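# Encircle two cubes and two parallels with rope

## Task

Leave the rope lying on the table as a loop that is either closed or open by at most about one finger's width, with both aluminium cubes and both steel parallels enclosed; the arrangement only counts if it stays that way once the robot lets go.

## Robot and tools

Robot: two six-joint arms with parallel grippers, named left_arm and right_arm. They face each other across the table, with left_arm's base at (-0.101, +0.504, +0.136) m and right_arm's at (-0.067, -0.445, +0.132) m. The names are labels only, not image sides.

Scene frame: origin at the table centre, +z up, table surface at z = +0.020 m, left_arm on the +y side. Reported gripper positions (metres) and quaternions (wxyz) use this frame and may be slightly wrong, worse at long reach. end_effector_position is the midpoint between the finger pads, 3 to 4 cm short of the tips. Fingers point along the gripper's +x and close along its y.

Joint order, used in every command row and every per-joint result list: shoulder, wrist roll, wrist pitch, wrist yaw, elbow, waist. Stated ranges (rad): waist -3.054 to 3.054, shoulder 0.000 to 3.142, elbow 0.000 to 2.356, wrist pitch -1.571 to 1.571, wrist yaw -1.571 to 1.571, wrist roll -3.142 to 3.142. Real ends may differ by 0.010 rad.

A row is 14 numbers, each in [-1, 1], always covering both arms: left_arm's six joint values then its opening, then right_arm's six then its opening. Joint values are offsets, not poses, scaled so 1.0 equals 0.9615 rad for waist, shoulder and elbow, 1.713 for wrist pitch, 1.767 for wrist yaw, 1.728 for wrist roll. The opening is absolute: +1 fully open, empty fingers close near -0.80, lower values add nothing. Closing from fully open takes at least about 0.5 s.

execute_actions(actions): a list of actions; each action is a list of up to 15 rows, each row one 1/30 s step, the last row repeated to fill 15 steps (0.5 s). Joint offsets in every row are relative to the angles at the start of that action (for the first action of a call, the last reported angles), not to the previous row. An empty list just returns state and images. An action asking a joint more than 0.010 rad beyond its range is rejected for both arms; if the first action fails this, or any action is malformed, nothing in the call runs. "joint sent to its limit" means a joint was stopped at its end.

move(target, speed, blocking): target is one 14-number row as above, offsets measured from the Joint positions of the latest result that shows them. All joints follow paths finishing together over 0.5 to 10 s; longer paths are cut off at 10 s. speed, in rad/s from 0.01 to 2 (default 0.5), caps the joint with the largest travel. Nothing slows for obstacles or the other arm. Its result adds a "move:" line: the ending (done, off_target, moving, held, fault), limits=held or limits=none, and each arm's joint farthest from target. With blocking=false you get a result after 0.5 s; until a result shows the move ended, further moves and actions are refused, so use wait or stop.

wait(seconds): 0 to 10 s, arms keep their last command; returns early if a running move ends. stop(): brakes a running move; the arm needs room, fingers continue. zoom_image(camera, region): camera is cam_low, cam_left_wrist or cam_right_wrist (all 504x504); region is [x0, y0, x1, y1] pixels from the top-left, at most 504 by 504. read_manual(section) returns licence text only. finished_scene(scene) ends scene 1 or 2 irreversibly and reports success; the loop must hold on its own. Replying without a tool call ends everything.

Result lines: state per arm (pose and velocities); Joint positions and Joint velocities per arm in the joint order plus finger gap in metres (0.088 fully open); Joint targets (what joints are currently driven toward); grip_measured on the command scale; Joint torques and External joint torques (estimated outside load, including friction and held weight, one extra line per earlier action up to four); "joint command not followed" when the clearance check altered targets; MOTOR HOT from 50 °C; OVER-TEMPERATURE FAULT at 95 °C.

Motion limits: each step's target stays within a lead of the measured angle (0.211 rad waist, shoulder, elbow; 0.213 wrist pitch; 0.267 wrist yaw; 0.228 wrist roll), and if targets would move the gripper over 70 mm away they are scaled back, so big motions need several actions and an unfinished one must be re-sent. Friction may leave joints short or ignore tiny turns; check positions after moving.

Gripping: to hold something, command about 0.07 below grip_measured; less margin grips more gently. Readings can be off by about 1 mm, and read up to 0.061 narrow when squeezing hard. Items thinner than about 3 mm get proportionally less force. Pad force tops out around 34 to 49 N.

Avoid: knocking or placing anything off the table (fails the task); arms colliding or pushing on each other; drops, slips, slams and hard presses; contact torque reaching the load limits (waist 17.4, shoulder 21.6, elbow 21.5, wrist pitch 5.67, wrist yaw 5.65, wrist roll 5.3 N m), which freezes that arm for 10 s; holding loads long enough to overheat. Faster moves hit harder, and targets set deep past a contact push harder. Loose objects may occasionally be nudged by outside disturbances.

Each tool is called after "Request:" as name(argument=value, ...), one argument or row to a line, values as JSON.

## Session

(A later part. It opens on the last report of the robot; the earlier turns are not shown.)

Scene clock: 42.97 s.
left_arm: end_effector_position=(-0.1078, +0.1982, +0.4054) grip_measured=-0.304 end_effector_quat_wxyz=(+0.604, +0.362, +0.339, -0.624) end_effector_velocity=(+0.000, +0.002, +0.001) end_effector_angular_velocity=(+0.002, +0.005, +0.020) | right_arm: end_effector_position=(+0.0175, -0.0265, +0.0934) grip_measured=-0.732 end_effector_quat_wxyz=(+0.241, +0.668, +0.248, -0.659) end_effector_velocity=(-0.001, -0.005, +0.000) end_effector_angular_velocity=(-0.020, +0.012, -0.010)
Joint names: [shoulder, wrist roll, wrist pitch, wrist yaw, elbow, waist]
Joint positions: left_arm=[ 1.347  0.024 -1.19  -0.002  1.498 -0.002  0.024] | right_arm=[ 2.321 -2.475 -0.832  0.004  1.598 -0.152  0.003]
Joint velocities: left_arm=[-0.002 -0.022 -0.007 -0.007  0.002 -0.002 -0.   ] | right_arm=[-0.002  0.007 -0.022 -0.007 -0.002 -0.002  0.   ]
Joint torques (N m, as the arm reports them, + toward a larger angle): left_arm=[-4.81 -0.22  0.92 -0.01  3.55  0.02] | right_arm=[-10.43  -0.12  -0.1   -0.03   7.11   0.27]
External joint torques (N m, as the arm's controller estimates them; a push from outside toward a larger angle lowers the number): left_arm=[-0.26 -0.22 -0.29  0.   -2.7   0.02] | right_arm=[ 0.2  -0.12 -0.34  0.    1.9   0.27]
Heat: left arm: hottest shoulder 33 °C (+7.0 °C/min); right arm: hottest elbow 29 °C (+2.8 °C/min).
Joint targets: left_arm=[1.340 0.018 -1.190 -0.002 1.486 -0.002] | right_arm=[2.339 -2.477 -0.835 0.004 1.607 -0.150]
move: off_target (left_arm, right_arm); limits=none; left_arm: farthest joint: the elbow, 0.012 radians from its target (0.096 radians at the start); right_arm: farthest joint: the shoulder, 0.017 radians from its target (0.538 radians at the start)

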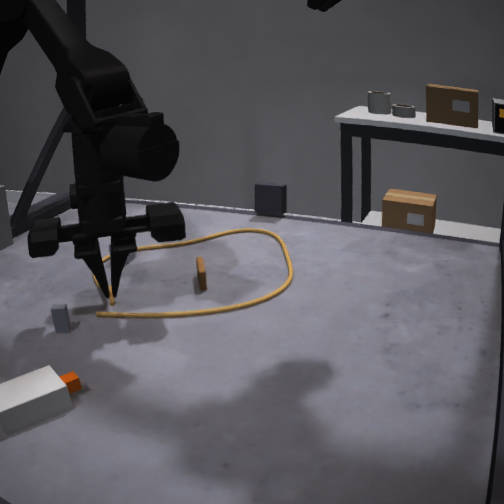

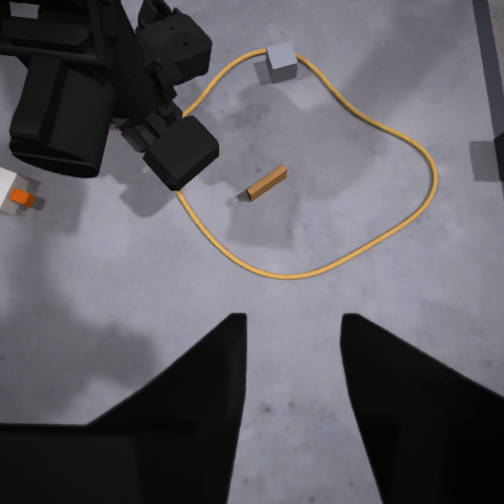

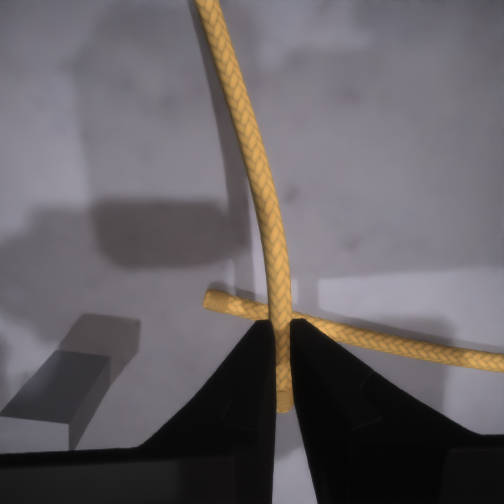

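Request:
move(
  target=[0,0,0,0,0,0,-0.3,0.05,0,0.045,0,0,-0.035,-0.8],
  speed=0.2,
)

Scene clock: 45.30 s.
left_arm: end_effector_position=(-0.1078, +0.1982, +0.4054) grip_measured=-0.304 end_effector_quat_wxyz=(+0.604, +0.362, +0.339, -0.624) end_effector_velocity=(+0.000, +0.006, -0.003) end_effector_angular_velocity=(+0.022, -0.003, +0.008) | right_arm: end_effector_position=(+0.0332, -0.0182, +0.0811) grip_measured=-0.732 end_effector_quat_wxyz=(+0.217, +0.679, +0.251, -0.655) end_effector_velocity=(+0.002, +0.001, +0.001) end_effector_angular_velocity=(+0.005, -0.009, +0.004)
Joint names: [shoulder, wrist roll, wrist pitch, wrist yaw, elbow, waist]
Joint positions: left_arm=[ 1.347  0.024 -1.19  -0.002  1.498 -0.002  0.024] | right_arm=[ 2.353 -2.475 -0.758  0.004  1.598 -0.184  0.003]
Joint velocities: left_arm=[-0.007 -0.007 -0.022 -0.007 -0.007 -0.002 -0.   ] | right_arm=[-0.002 -0.007  0.007  0.007 -0.002 -0.002 -0.   ]
Joint torques (N m, as the arm reports them, + toward a larger angle): left_arm=[-3.87  0.02  0.91 -0.01  4.85  0.02] | right_arm=[-10.62   0.     0.4   -0.03   5.83  -0.18]
External joint torques (N m, as the arm's controller estimates them; a push from outside toward a larger angle lowers the number): left_arm=[ 0.7   0.02 -0.28  0.   -1.38  0.02] | right_arm=[ 0.17 -0.01  0.05 -0.01  0.57 -0.16]
Heat: left arm: hottest shoulder 33 °C (+6.6 °C/min); right arm: hottest shoulder 29 °C (+2.6 °C/min).
Joint targets: left_arm=[1.347 0.024 -1.190 -0.002 1.498 -0.002] | right_arm=[2.369 -2.475 -0.754 0.004 1.598 -0.186]
move: off_target (right_arm); limits=none; left_arm: farthest joint: the waist, 0.000 radians from its target (0.000 radians at the start); right_arm: farthest joint: the shoulder, 0.016 radians from its target (0.048 radians at the start)

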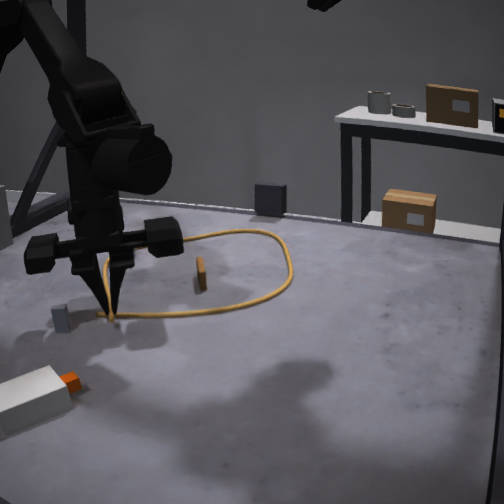

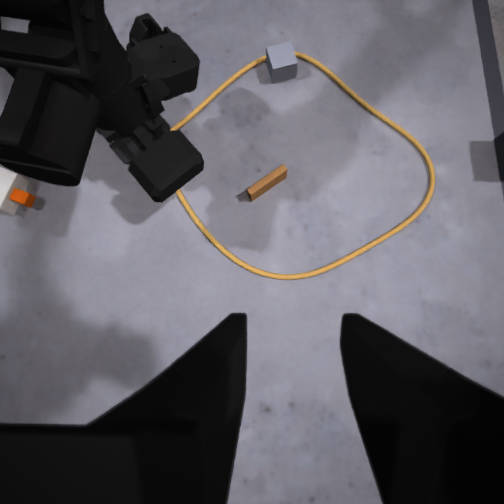

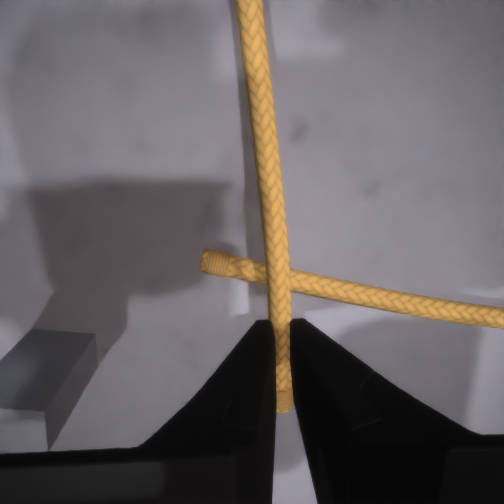

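Request:
execute_actions(
  actions=[
    [[0,0,0,0,0,0,-0.3,0.015,0,0.02,0,0,0,-0.8],[0,0,0,0,0,0,-0.3,0.035,0,0.03,0,0,0,-0.8]],
    [[0,0,0,0,0,0,-0.3,0,0,0,0,0,0,-0.3]],
    [[0,0,0,0,0,0,-0.3,-0.03,0,-0.01,0,0,0,-0.3],[0,0,0,0,0,0,-0.3,-0.06,0,-0.03,0,0,0,-0.3],[0,0,0,0,0,0,-0.3,-0.09,0,-0.05,0,0,0,-0.3],[0,0,0,0,0,0,-0.3,-0.12,0,-0.07,0,0,0,-0.3],[0,0,0,0,0,0,-0.3,-0.15,0,-0.08,0,0,0,-0.3]],
  ],
)

Request:
move(
  target=[0,0,0,0,0,0,-0.3,0,-0.07,-0.092,0,0.08,-0.134,0.2],
)

Scene clock: 52.90 s.
left_arm: end_effector_position=(-0.1078, +0.1982, +0.4054) grip_measured=-0.304 end_effector_quat_wxyz=(+0.604, +0.362, +0.339, -0.624) end_effector_velocity=(+0.003, +0.005, +0.001) end_effector_angular_velocity=(+0.012, -0.015, +0.015) | right_arm: end_effector_position=(+0.0329, -0.0192, +0.1351) grip_measured=-0.303 end_effector_quat_wxyz=(+0.203, +0.688, +0.265, -0.645) end_effector_velocity=(-0.005, -0.012, +0.000) end_effector_angular_velocity=(-0.054, +0.036, -0.007)
Joint names: [shoulder, wrist roll, wrist pitch, wrist yaw, elbow, waist]
Joint positions: left_arm=[ 1.347  0.024 -1.19  -0.002  1.498 -0.002  0.024] | right_arm=[ 2.221 -2.475 -0.843  0.004  1.6   -0.184  0.024]
Joint velocities: left_arm=[-0.007 -0.007 -0.022 -0.022  0.002 -0.002  0.   ] | right_arm=[-0.002  0.007 -0.066 -0.022  0.002 -0.002 -0.   ]
Joint torques (N m, as the arm reports them, + toward a larger angle): left_arm=[-3.89  0.01  0.92 -0.01  4.86  0.02] | right_arm=[-11.75  -0.01   0.18  -0.03   6.13   0.06]
External joint torques (N m, as the arm's controller estimates them; a push from outside toward a larger angle lowers the number): left_arm=[ 0.7   0.01 -0.27  0.   -1.38  0.02] | right_arm=[-1.27 -0.01 -0.3   0.01  0.45 -0.02]
External joint torques at the end of the 1st action: left_arm=[ 0.58  0.01 -0.27  0.   -1.3   0.02] | right_arm=[ 0.18 -0.01  0.03  0.01  0.6   0.04]
External joint torques at the end of the 2nd action: left_arm=[ 0.71  0.01 -0.27  0.   -1.39  0.01] | right_arm=[-1.89 -0.01 -0.15 -0.01  0.58  0.06]
Heat: left arm: hottest shoulder 33 °C (+5.7 °C/min); right arm: hottest shoulder 30 °C (+3.4 °C/min).
Joint targets: left_arm=[1.347 0.024 -1.190 -0.002 1.498 -0.002] | right_arm=[2.224 -2.475 -0.847 0.004 1.598 -0.184]

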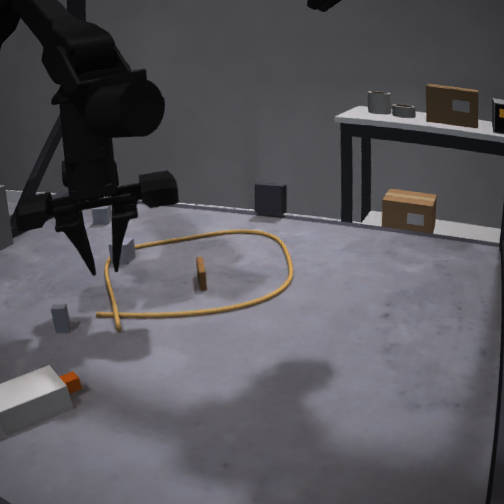

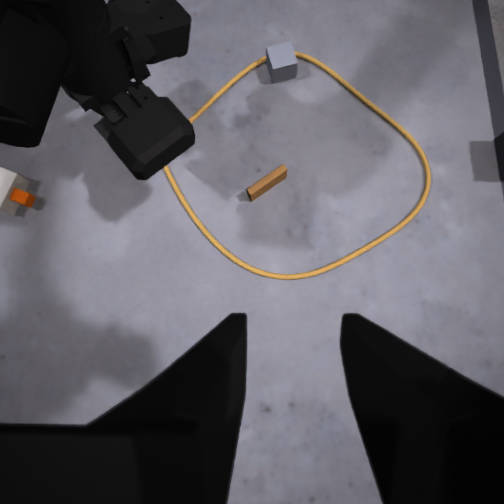

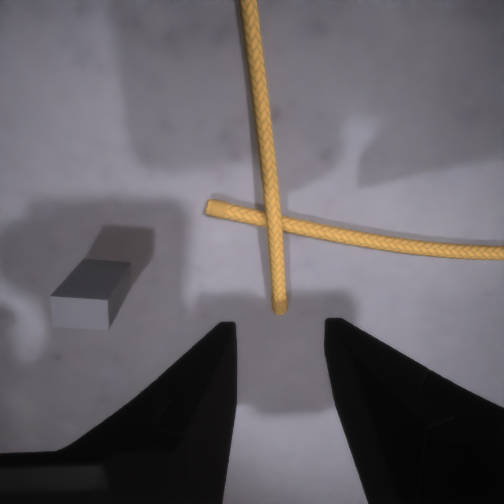

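Scene clock: 53.87 s.
left_arm: end_effector_position=(-0.1078, +0.1982, +0.4054) grip_measured=-0.304 end_effector_quat_wxyz=(+0.604, +0.362, +0.339, -0.624) end_effector_velocity=(-0.004, +0.005, -0.003) end_effector_angular_velocity=(+0.022, +0.022, -0.007) | right_arm: end_effector_position=(+0.0820, -0.0476, +0.1500) grip_measured=+0.197 end_effector_quat_wxyz=(+0.226, +0.674, +0.235, -0.663) end_effector_velocity=(-0.001, -0.002, +0.000) end_effector_angular_velocity=(-0.005, +0.009, +0.020)
Joint names: [shoulder, wrist roll, wrist pitch, wrist yaw, elbow, waist]
Joint positions: left_arm=[ 1.347  0.024 -1.19  -0.002  1.498 -0.002  0.024] | right_arm=[ 2.221 -2.593 -0.997  0.004  1.668 -0.312  0.049]
Joint velocities: left_arm=[-0.002 -0.007 -0.022  0.022 -0.002 -0.002 -0.   ] | right_arm=[-0.002 -0.022 -0.007 -0.007 -0.002 -0.002  0.   ]
Joint torques (N m, as the arm reports them, + toward a larger angle): left_arm=[-3.87  0.01  0.92 -0.01  4.87  0.03] | right_arm=[-12.29  -0.1   -0.09  -0.02   7.67   0.01]
External joint torques (N m, as the arm's controller estimates them; a push from outside toward a larger angle lowers the number): left_arm=[ 0.64  0.01 -0.28  0.   -1.33  0.04] | right_arm=[-1.9  -0.1  -0.35  0.    2.07  0.  ]
Heat: left arm: hottest shoulder 32 °C (+4.5 °C/min); right arm: hottest shoulder 30 °C (+3.3 °C/min).
Joint targets: left_arm=[1.347 0.024 -1.190 -0.002 1.498 -0.002] | right_arm=[2.221 -2.596 -1.000 0.004 1.677 -0.312]
move: done; limits=none; left_arm: farthest joint: the waist, 0.000 radians from its target (0.000 radians at the start); right_arm: farthest joint: the elbow, 0.009 radians from its target (0.077 radians at the start)

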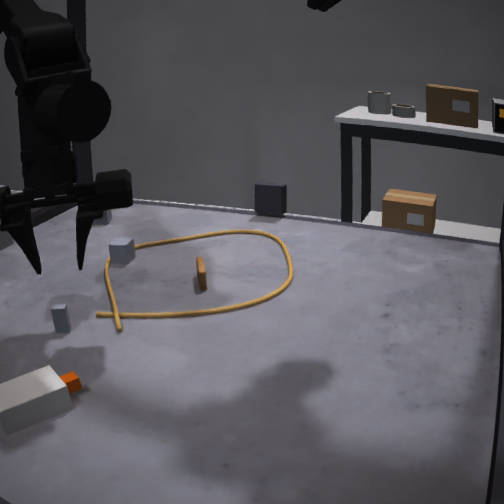

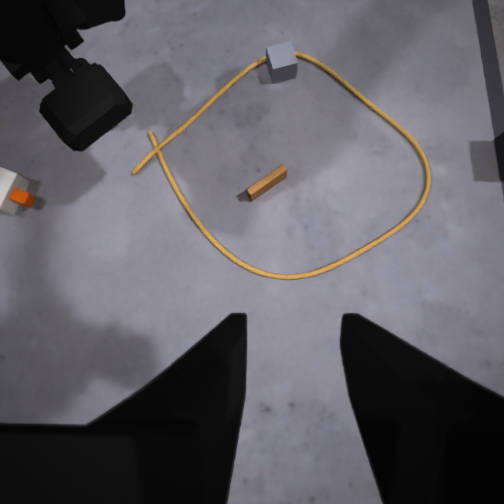

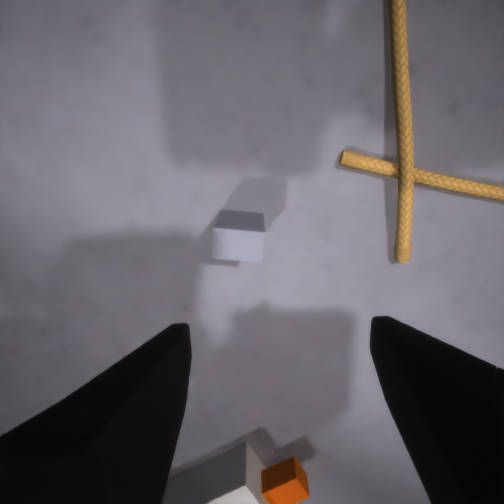

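Request:
move(
  target=[0,0,0,0,0,0,-0.3,0.105,0.02,0.116,0,-0.148,-0.012,0.2],
  speed=0.3,
)

Scene clock: 57.37 s.
left_arm: end_effector_position=(-0.1078, +0.1982, +0.4054) grip_measured=-0.304 end_effector_quat_wxyz=(+0.604, +0.362, +0.339, -0.624) end_effector_velocity=(+0.000, +0.003, +0.000) end_effector_angular_velocity=(+0.002, -0.003, +0.008) | right_arm: end_effector_position=(+0.0820, -0.0579, +0.0855) grip_measured=+0.197 end_effector_quat_wxyz=(+0.218, +0.674, +0.216, -0.672) end_effector_velocity=(-0.002, -0.005, +0.000) end_effector_angular_velocity=(-0.018, +0.015, +0.005)
Joint names: [shoulder, wrist roll, wrist pitch, wrist yaw, elbow, waist]
Joint positions: left_arm=[ 1.347  0.024 -1.19  -0.002  1.498 -0.002  0.024] | right_arm=[ 2.307 -2.561 -0.801  0.004  1.537 -0.321  0.049]
Joint velocities: left_arm=[-0.007 -0.007 -0.007 -0.007 -0.002 -0.002 -0.   ] | right_arm=[-0.002 -0.007 -0.022 -0.007 -0.002 -0.002  0.   ]
Joint torques (N m, as the arm reports them, + toward a larger angle): left_arm=[-3.87  0.02  0.91  0.    4.86  0.03] | right_arm=[-10.43   0.07   0.27  -0.02   3.96  -0.19]
External joint torques (N m, as the arm's controller estimates them; a push from outside toward a larger angle lowers the number): left_arm=[ 0.72  0.01 -0.28  0.01 -1.39  0.02] | right_arm=[-0.05  0.07  0.08  0.   -1.07 -0.2 ]
Heat: left arm: hottest shoulder 32 °C (+4.2 °C/min); right arm: hottest shoulder 31 °C (+4.2 °C/min).
Joint targets: left_arm=[1.347 0.024 -1.190 -0.002 1.498 -0.002] | right_arm=[2.322 -2.558 -0.798 0.004 1.525 -0.323]
move: off_target (right_arm); limits=none; left_arm: farthest joint: the waist, 0.000 radians from its target (0.000 radians at the start); right_arm: farthest joint: the shoulder, 0.015 radians from its target (0.101 radians at the start)

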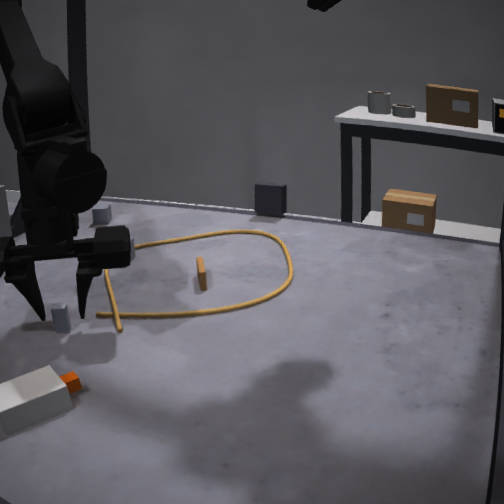

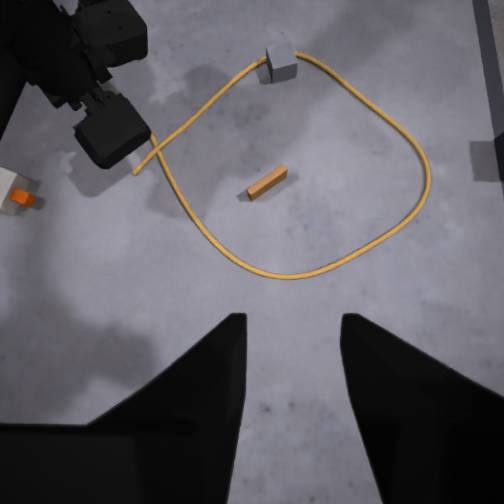

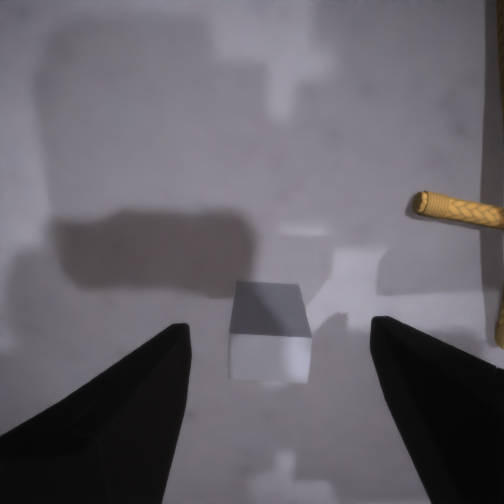

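Go 1 cm lower, grip.

Request:
execute_actions(
  actions=[
    [[0,0,0,0,0,0,-0.3,0.02,0,0.005,0,0,-0.005,0.2],[0,0,0,0,0,0,-0.3,0.04,0,0.01,0,0,-0.005,0.1]],
    [[0,0,0,0,0,0,-0.3,0,0,0,0,0,0,-0.56]],
    [[0,0,0,0,0,0,-0.3,0,0,0,0,0,0,-0.56],[0,0,0,0,0,0,-0.3,0,0,0,0,0,0,-0.56],[0,0,0,0,0,0,-0.3,0,0,0,0,0,0,-0.56],[0,0,0,0,0,0,-0.3,-0.025,0,-0.01,0,0,0,-0.56],[0,0,0,0,0,0,-0.3,-0.05,0,-0.025,0,0,0,-0.56],[0,0,0,0,0,0,-0.3,-0.075,0,-0.04,0,0,0,-0.56],[0,0,0,0,0,0,-0.3,-0.1,0,-0.055,0,0,0,-0.56]],
  ],
)

Request:
move(
  target=[0,0,0,0,0,0,-0.3,0,0.5,0,0,0,0.4,-0.56],
  speed=1.0,
)

Scene clock: 62.00 s.
left_arm: end_effector_position=(-0.1078, +0.1982, +0.4054) grip_measured=-0.304 end_effector_quat_wxyz=(+0.604, +0.362, +0.339, -0.624) end_effector_velocity=(+0.000, +0.002, -0.003) end_effector_angular_velocity=(+0.012, -0.003, +0.008) | right_arm: end_effector_position=(+0.0807, -0.0639, +0.1128) grip_measured=-0.452 end_effector_quat_wxyz=(+0.218, +0.674, +0.215, -0.673) end_effector_velocity=(-0.006, -0.010, +0.000) end_effector_angular_velocity=(-0.045, +0.025, +0.010)
Joint names: [shoulder, wrist roll, wrist pitch, wrist yaw, elbow, waist]
Joint positions: left_arm=[ 1.347  0.024 -1.19  -0.002  1.498 -0.002  0.024] | right_arm=[ 2.238 -2.561 -0.873  0.004  1.537 -0.323  0.017]
Joint velocities: left_arm=[-0.002 -0.007 -0.007 -0.007 -0.007 -0.002 -0.   ] | right_arm=[-0.002 -0.007 -0.051 -0.007 -0.002  0.002 -0.   ]
Joint torques (N m, as the arm reports them, + toward a larger angle): left_arm=[-3.89  0.01  0.91  0.    4.86  0.02] | right_arm=[-12.13  -0.01  -0.2   -0.02   5.75   0.05]
External joint torques (N m, as the arm's controller estimates them; a push from outside toward a larger angle lowers the number): left_arm=[ 0.6   0.   -0.26  0.   -1.3   0.03] | right_arm=[-2.33 -0.01 -0.41  0.    0.72  0.05]
External joint torques at the end of the 1st action: left_arm=[ 0.62  0.01 -0.25  0.   -1.28  0.03] | right_arm=[-0.09 -0.01  0.04 -0.01  0.61 -0.13]
External joint torques at the end of the 2nd action: left_arm=[ 0.61  0.01 -0.28  0.   -1.33  0.02] | right_arm=[-1.92 -0.01 -0.15  0.    0.51  0.05]
Heat: left arm: hottest shoulder 32 °C (+3.0 °C/min); right arm: hottest shoulder 31 °C (+4.0 °C/min).
Joint targets: left_arm=[1.347 0.024 -1.190 -0.002 1.498 -0.002] | right_arm=[2.234 -2.561 -0.881 0.004 1.537 -0.323]

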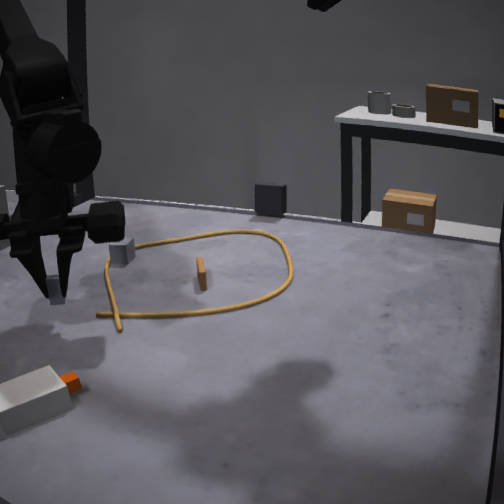

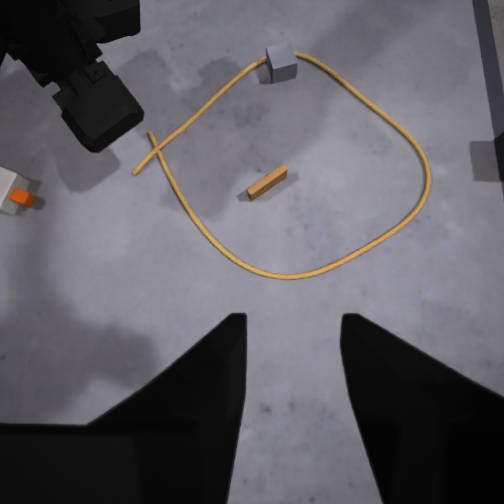

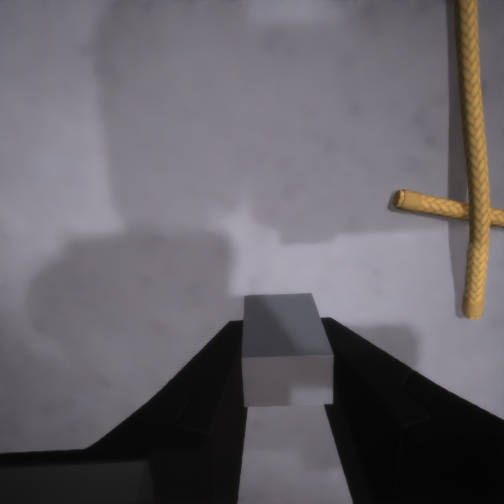

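Scene clock: 63.63 s.
left_arm: end_effector_position=(-0.1078, +0.1982, +0.4054) grip_measured=-0.304 end_effector_quat_wxyz=(+0.604, +0.362, +0.339, -0.624) end_effector_velocity=(+0.000, +0.002, -0.001) end_effector_angular_velocity=(+0.007, -0.003, +0.008) | right_arm: end_effector_position=(-0.0725, -0.0365, +0.1128) grip_measured=-0.452 end_effector_quat_wxyz=(+0.052, +0.707, +0.050, -0.704) end_effector_velocity=(-0.002, -0.001, -0.000) end_effector_angular_velocity=(-0.008, +0.022, +0.005)
Joint names: [shoulder, wrist roll, wrist pitch, wrist yaw, elbow, waist]
Joint positions: left_arm=[ 1.347  0.024 -1.19  -0.002  1.498 -0.002  0.024] | right_arm=[ 2.238 -1.7   -0.874  0.004  1.537  0.061  0.017]
Joint velocities: left_arm=[-0.002 -0.007 -0.007 -0.007 -0.002 -0.002 -0.   ] | right_arm=[ 0.002 -0.007 -0.007 -0.022  0.002 -0.002  0.   ]
Joint torques (N m, as the arm reports them, + toward a larger angle): left_arm=[-3.89  0.01  0.91 -0.01  4.86  0.03] | right_arm=[-12.16   0.07   0.15  -0.06   5.94   0.17]
External joint torques (N m, as the arm's controller estimates them; a push from outside toward a larger angle lowers the number): left_arm=[ 0.65  0.01 -0.29  0.   -1.37  0.03] | right_arm=[-1.99  0.07 -0.11  0.01  0.65  0.14]
Heat: left arm: hottest shoulder 32 °C (+3.0 °C/min); right arm: hottest shoulder 31 °C (+3.0 °C/min).
Joint targets: left_arm=[1.347 0.024 -1.190 -0.002 1.498 -0.002] | right_arm=[2.238 -1.697 -0.873 0.004 1.537 0.062]
move: done; limits=none; left_arm: farthest joint: the waist, 0.000 radians from its target (0.000 radians at the start); right_arm: farthest joint: the wrist roll, 0.003 radians from its target (0.864 radians at the start)

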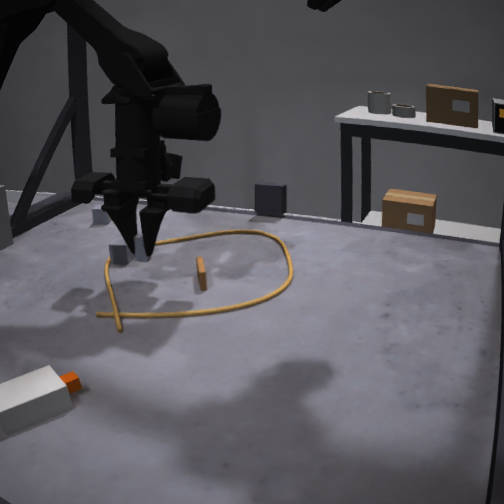

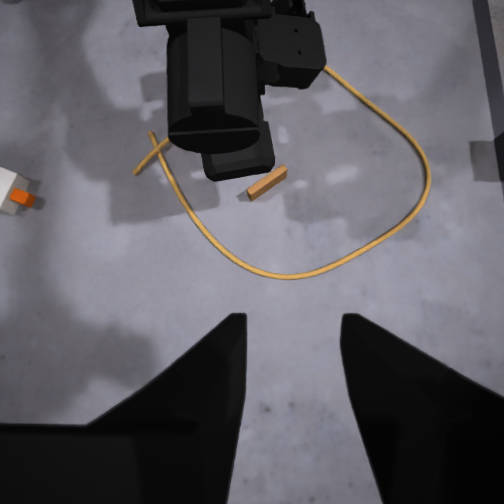

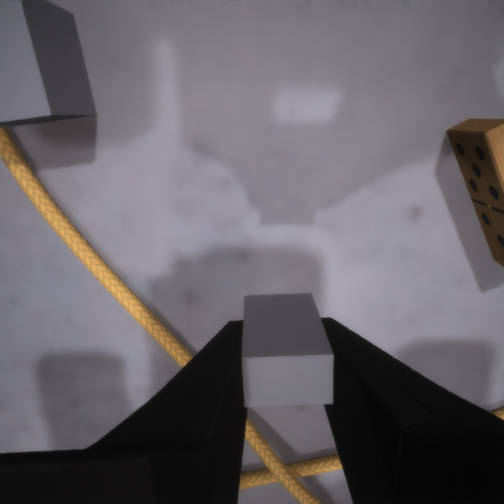

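Request:
move(
  target=[0,0,0,0,0,0,-0.3,0.108,0,0.052,0,0,0,-0.56],
  speed=0.2,
)

Request:
execute_actions(
  actions=[
    [[0,0,0,0,0,0,-0.3,0,0,0,0,0,0,0]],
    [[0,0,0,0,0,0,-0.3,-0.03,0,-0.01,0,0,0,0],[0,0,0,0,0,0,-0.3,-0.06,0,-0.025,0,0,0,0],[0,0,0,0,0,0,-0.3,-0.09,0,-0.04,0,0,0,0],[0,0,0,0,0,0,-0.3,-0.12,0,-0.065,0,0,0,0]],
  ],
)

Request:
move(
  target=[0,0,0,0,0,0,-0.3,-0.32,0.98,0,0,-0.325,-0.97,0.2],
  speed=1.2,
)

Scene clock: 69.17 s.
left_arm: end_effector_position=(-0.1078, +0.1982, +0.4054) grip_measured=-0.304 end_effector_quat_wxyz=(+0.604, +0.362, +0.339, -0.624) end_effector_velocity=(+0.000, +0.002, +0.001) end_effector_angular_velocity=(+0.002, -0.010, -0.005) | right_arm: end_effector_position=(-0.0726, -0.0303, +0.0777) grip_measured=-0.452 end_effector_quat_wxyz=(+0.053, +0.707, +0.048, -0.704) end_effector_velocity=(+0.002, -0.000, +0.002) end_effector_angular_velocity=(-0.002, -0.007, -0.010)
Joint names: [shoulder, wrist roll, wrist pitch, wrist yaw, elbow, waist]
Joint positions: left_arm=[ 1.347  0.024 -1.19  -0.002  1.498 -0.002  0.024] | right_arm=[ 2.327 -1.7   -0.788  0.004  1.537  0.061  0.017]
Joint velocities: left_arm=[-0.002  0.007 -0.007 -0.007  0.002 -0.002 -0.   ] | right_arm=[-0.002  0.007 -0.007  0.007  0.002 -0.002  0.   ]
Joint torques (N m, as the arm reports them, + toward a larger angle): left_arm=[-3.88  0.01  0.91 -0.01  4.86  0.02] | right_arm=[-10.55  -0.03   0.27  -0.06   5.56   0.06]
External joint torques (N m, as the arm's controller estimates them; a push from outside toward a larger angle lowers the number): left_arm=[ 0.66  0.01 -0.29  0.   -1.38  0.04] | right_arm=[-0.05 -0.03  0.03  0.    0.5   0.07]
Heat: left arm: hottest shoulder 32 °C (+3.0 °C/min); right arm: hottest shoulder 32 °C (+3.0 °C/min).
Joint targets: left_arm=[1.347 0.024 -1.190 -0.002 1.498 -0.002] | right_arm=[2.342 -1.700 -0.785 0.004 1.537 0.061]
move: off_target (right_arm); limits=none; left_arm: farthest joint: the waist, 0.000 radians from its target (0.000 radians at the start); right_arm: farthest joint: the shoulder, 0.015 radians from its target (0.104 radians at the start)

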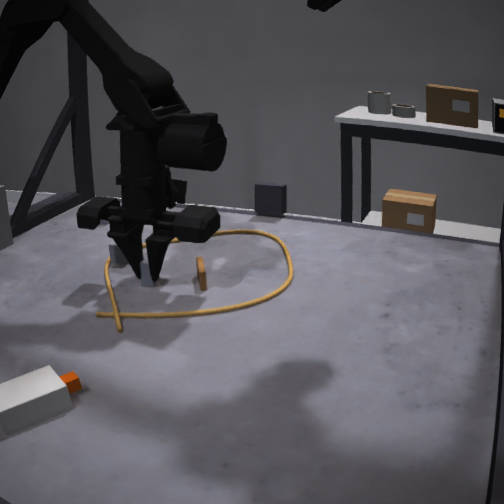

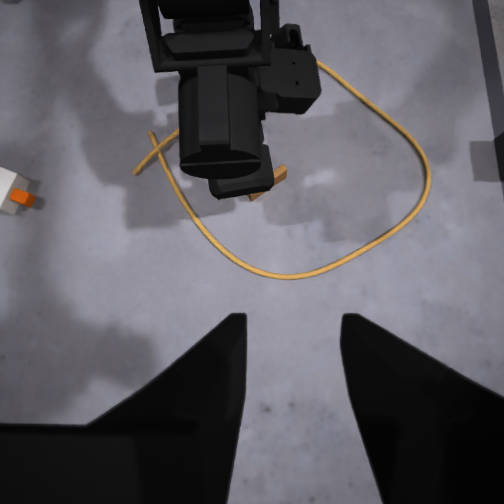

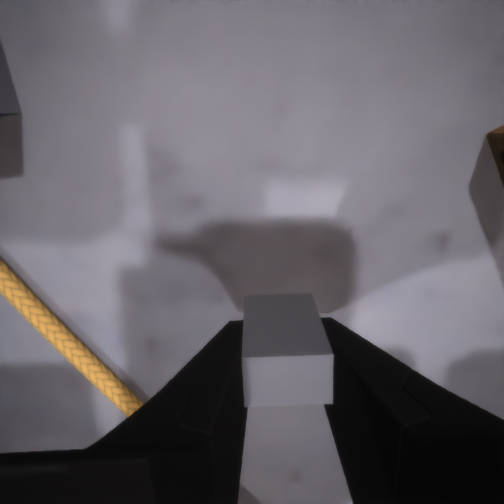

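Scene clock: 70.17 s.
left_arm: end_effector_position=(-0.1078, +0.1982, +0.4054) grip_measured=-0.304 end_effector_quat_wxyz=(+0.604, +0.362, +0.339, -0.624) end_effector_velocity=(+0.001, -0.001, +0.001) end_effector_angular_velocity=(-0.008, -0.015, +0.010) | right_arm: end_effector_position=(-0.0725, -0.0380, +0.1232) grip_measured=-0.003 end_effector_quat_wxyz=(+0.050, +0.707, +0.051, -0.704) end_effector_velocity=(-0.002, -0.002, +0.002) end_effector_angular_velocity=(-0.003, +0.007, +0.010)
Joint names: [shoulder, wrist roll, wrist pitch, wrist yaw, elbow, waist]
Joint positions: left_arm=[ 1.347  0.024 -1.19  -0.002  1.498 -0.002  0.024] | right_arm=[ 2.211 -1.7   -0.895  0.004  1.537  0.061  0.039]
Joint velocities: left_arm=[-0.002 -0.007  0.007 -0.022 -0.002 -0.007 -0.   ] | right_arm=[-0.007 -0.007 -0.007 -0.007 -0.002  0.002  0.   ]
Joint torques (N m, as the arm reports them, + toward a larger angle): left_arm=[-3.88  0.01  0.91 -0.01  4.86  0.03] | right_arm=[-11.74  -0.01   0.03  -0.05   5.93   0.05]
External joint torques (N m, as the arm's controller estimates them; a push from outside toward a larger angle lowers the number): left_arm=[ 0.64  0.01 -0.31  0.   -1.39  0.04] | right_arm=[-1.48 -0.01 -0.26  0.    0.43  0.01]
External joint torques at the end of the 1st action: left_arm=[ 0.61  0.01 -0.25  0.   -1.28  0.03] | right_arm=[-1.69 -0.02 -0.15  0.    0.55  0.06]
Heat: left arm: hottest shoulder 32 °C (+3.0 °C/min); right arm: hottest shoulder 32 °C (+3.0 °C/min).
Joint targets: left_arm=[1.347 0.024 -1.190 -0.002 1.498 -0.002] | right_arm=[2.212 -1.700 -0.899 0.004 1.537 0.061]

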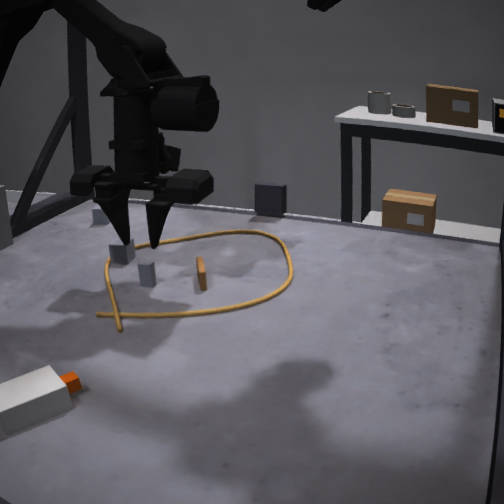

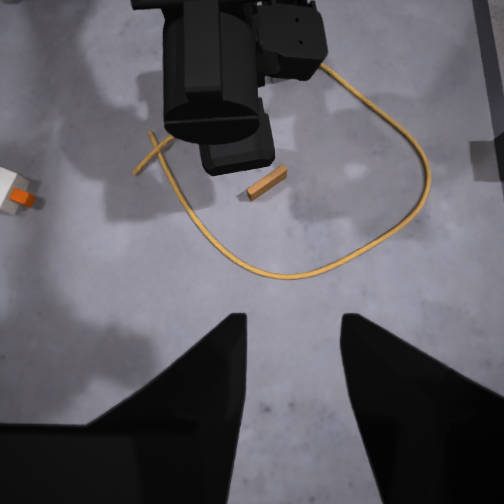

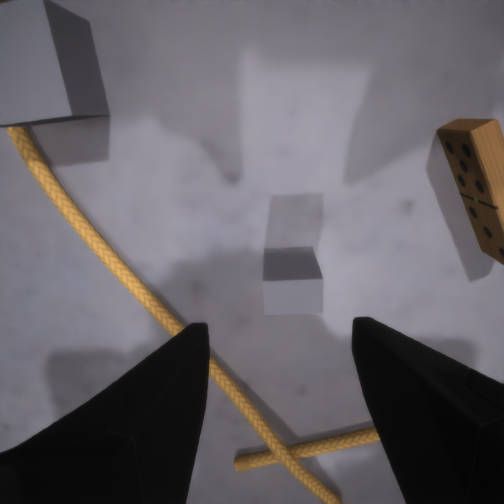

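Scene clock: 72.40 s.
left_arm: end_effector_position=(-0.1078, +0.1982, +0.4054) grip_measured=-0.304 end_effector_quat_wxyz=(+0.604, +0.362, +0.339, -0.624) end_effector_velocity=(+0.000, +0.003, +0.000) end_effector_angular_velocity=(+0.002, -0.010, -0.005) | right_arm: end_effector_position=(+0.2007, -0.2397, +0.1603) grip_measured=+0.198 end_effector_quat_wxyz=(+0.669, -0.232, +0.668, +0.229) end_effector_velocity=(-0.002, -0.002, +0.000) end_effector_angular_velocity=(-0.010, +0.001, -0.005)
Joint names: [shoulder, wrist roll, wrist pitch, wrist yaw, elbow, waist]
Joint positions: left_arm=[ 1.347  0.024 -1.19  -0.002  1.498 -0.002  0.024] | right_arm=[ 1.911 -0.009 -0.895  0.004  1.237 -0.87   0.049]
Joint velocities: left_arm=[-0.007  0.007 -0.007 -0.007 -0.002 -0.002  0.   ] | right_arm=[-0.002  0.007 -0.007  0.007 -0.002  0.002 -0.   ]
Joint torques (N m, as the arm reports them, + toward a larger angle): left_arm=[-3.88  0.01  0.92 -0.01  4.86  0.02] | right_arm=[-10.53   0.09   0.19  -0.02   4.37  -0.19]
External joint torques (N m, as the arm's controller estimates them; a push from outside toward a larger angle lowers the number): left_arm=[ 0.69  0.01 -0.27  0.   -1.35  0.02] | right_arm=[-2.48  0.09 -0.15  0.   -1.05 -0.26]
Heat: left arm: hottest shoulder 32 °C (+2.0 °C/min); right arm: hottest shoulder 33 °C (+4.0 °C/min).
Joint targets: left_arm=[1.347 0.024 -1.190 -0.002 1.498 -0.002] | right_arm=[1.904 -0.006 -0.895 0.004 1.225 -0.872]
move: off_target (right_arm); limits=none; left_arm: farthest joint: the waist, 0.000 radians from its target (0.000 radians at the start); right_arm: farthest joint: the elbow, 0.012 radians from its target (0.313 radians at the start)

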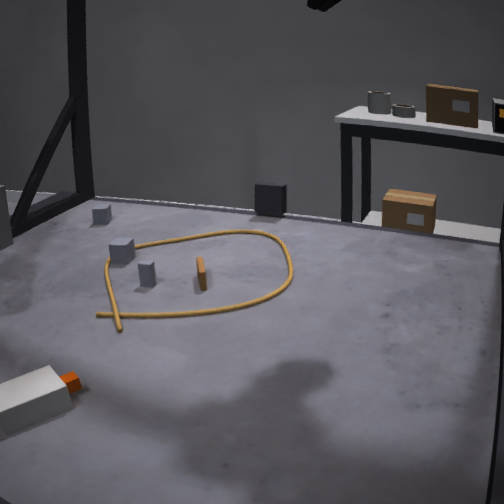

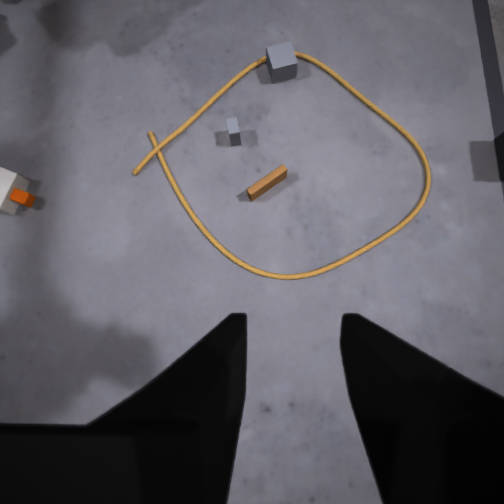

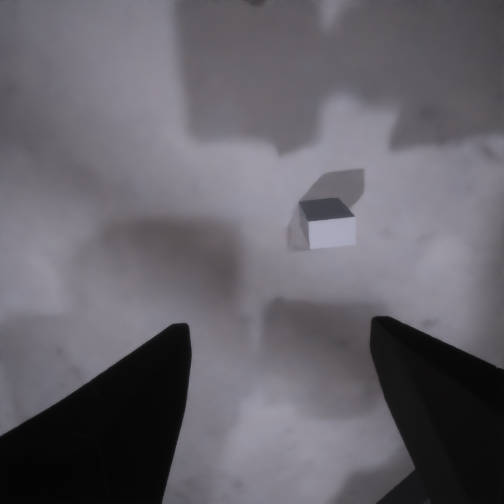

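Request:
move(
  target=[0,0,0,0,0,0,-0.3,0.11,-0.095,0.075,0,-0.05,-0.084,0.3],
)

Request:
move(
  target=[0,0,0,0,0,0,-0.3,0.11,0,0.077,0,-0.052,0,0.3],
  speed=0.3,
)

Scene clock: 79.67 s.
left_arm: end_effector_position=(-0.1078, +0.1982, +0.4054) grip_measured=-0.304 end_effector_quat_wxyz=(+0.604, +0.362, +0.339, -0.624) end_effector_velocity=(+0.004, +0.002, -0.001) end_effector_angular_velocity=(+0.007, -0.015, +0.020) | right_arm: end_effector_position=(+0.2212, -0.2577, +0.1228) grip_measured=+0.297 end_effector_quat_wxyz=(+0.658, -0.260, +0.658, +0.257) end_effector_velocity=(-0.002, -0.001, +0.000) end_effector_angular_velocity=(+0.002, +0.010, -0.010)
Joint names: [shoulder, wrist roll, wrist pitch, wrist yaw, elbow, waist]
Joint positions: left_arm=[ 1.347  0.024 -1.19  -0.002  1.498 -0.002  0.024] | right_arm=[ 2.003 -0.17  -0.77   0.004  1.2   -0.947  0.054]
Joint velocities: left_arm=[-0.002 -0.007 -0.007 -0.022 -0.002  0.002 -0.   ] | right_arm=[-0.002  0.007 -0.007 -0.007 -0.002 -0.002  0.   ]
Joint torques (N m, as the arm reports them, + toward a larger angle): left_arm=[-3.88  0.01  0.92 -0.01  4.86  0.02] | right_arm=[-8.12 -0.1   0.38 -0.02  4.09 -0.17]
External joint torques (N m, as the arm's controller estimates them; a push from outside toward a larger angle lowers the number): left_arm=[ 0.64  0.01 -0.28  0.01 -1.34 -0.01] | right_arm=[ 0.28 -0.1   0.05  0.   -0.98 -0.17]
Heat: left arm: hottest shoulder 31 °C (+1.0 °C/min); right arm: hottest shoulder 33 °C (+4.0 °C/min).
Joint targets: left_arm=[1.347 0.024 -1.190 -0.002 1.498 -0.002] | right_arm=[2.017 -0.173 -0.767 0.004 1.189 -0.950]
move: off_target (right_arm); limits=none; left_arm: farthest joint: the waist, 0.000 radians from its target (0.000 radians at the start); right_arm: farthest joint: the shoulder, 0.014 radians from its target (0.105 radians at the start)

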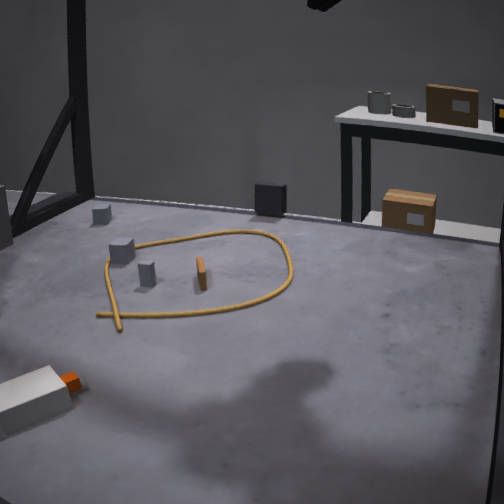

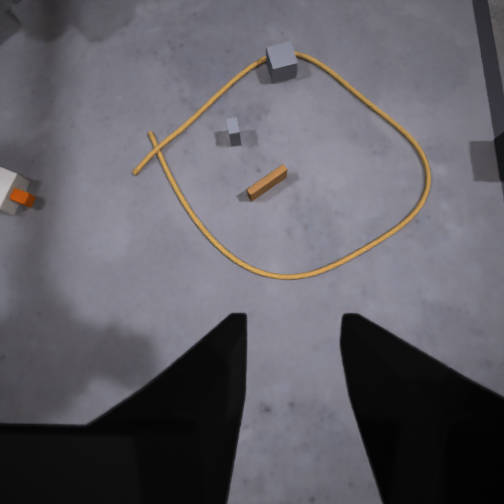

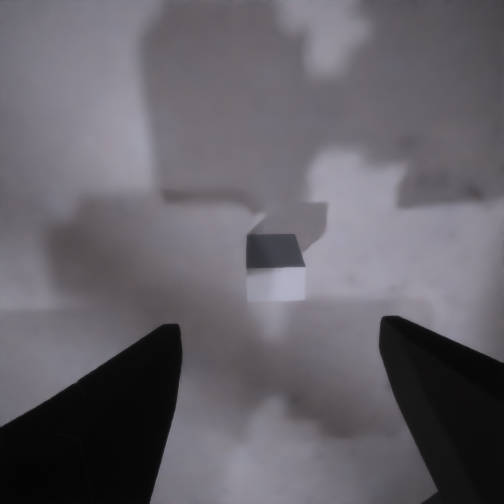

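Scene clock: 80.63 s.
left_arm: end_effector_position=(-0.1078, +0.1982, +0.4054) grip_measured=-0.304 end_effector_quat_wxyz=(+0.604, +0.362, +0.339, -0.624) end_effector_velocity=(-0.001, +0.002, -0.001) end_effector_angular_velocity=(+0.007, +0.005, +0.015) | right_arm: end_effector_position=(+0.2226, -0.2568, +0.0850) grip_measured=+0.297 end_effector_quat_wxyz=(+0.657, -0.260, +0.659, +0.257) end_effector_velocity=(+0.002, +0.002, +0.001) end_effector_angular_velocity=(+0.013, -0.006, -0.010)
Joint names: [shoulder, wrist roll, wrist pitch, wrist yaw, elbow, waist]
Joint positions: left_arm=[ 1.347  0.024 -1.19  -0.002  1.498 -0.002  0.024] | right_arm=[ 2.094 -0.17  -0.641  0.004  1.161 -0.947  0.054]
Joint velocities: left_arm=[-0.002 -0.022 -0.007 -0.007 -0.002 -0.007 -0.   ] | right_arm=[-0.002  0.007  0.007 -0.007  0.002 -0.002 -0.   ]
Joint torques (N m, as the arm reports them, + toward a larger angle): left_arm=[-3.89  0.01  0.91  0.    4.86  0.02] | right_arm=[-8.42 -0.01  0.36 -0.02  3.62  0.06]
External joint torques (N m, as the arm's controller estimates them; a push from outside toward a larger angle lowers the number): left_arm=[ 0.63  0.01 -0.28  0.   -1.35  0.04] | right_arm=[ 0.29 -0.01  0.01 -0.01 -1.12  0.08]
Heat: left arm: hottest shoulder 31 °C (+1.0 °C/min); right arm: hottest shoulder 33 °C (+4.0 °C/min).
Joint targets: left_arm=[1.347 0.024 -1.190 -0.002 1.498 -0.002] | right_arm=[2.109 -0.170 -0.638 0.004 1.150 -0.947]
move: off_target (right_arm); limits=none; left_arm: farthest joint: the waist, 0.000 radians from its target (0.000 radians at the start); right_arm: farthest joint: the shoulder, 0.014 radians from its target (0.106 radians at the start)

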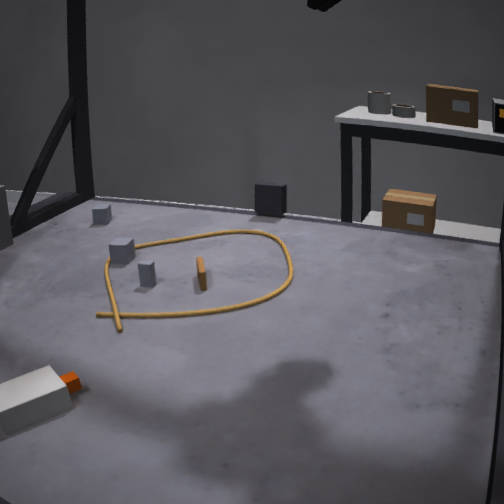

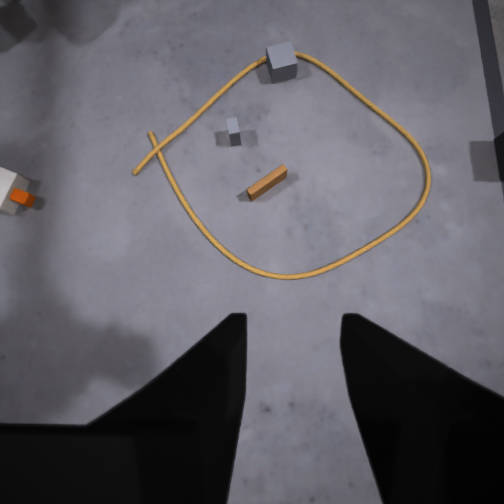

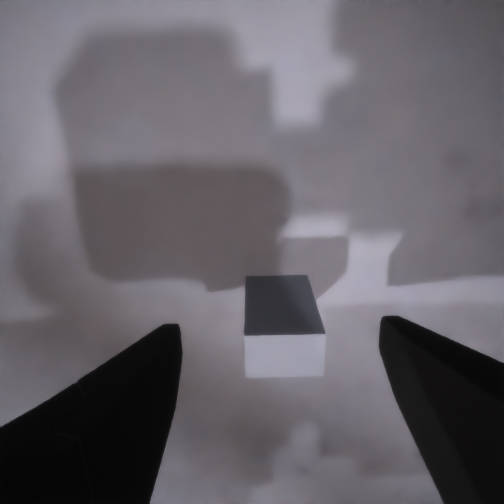

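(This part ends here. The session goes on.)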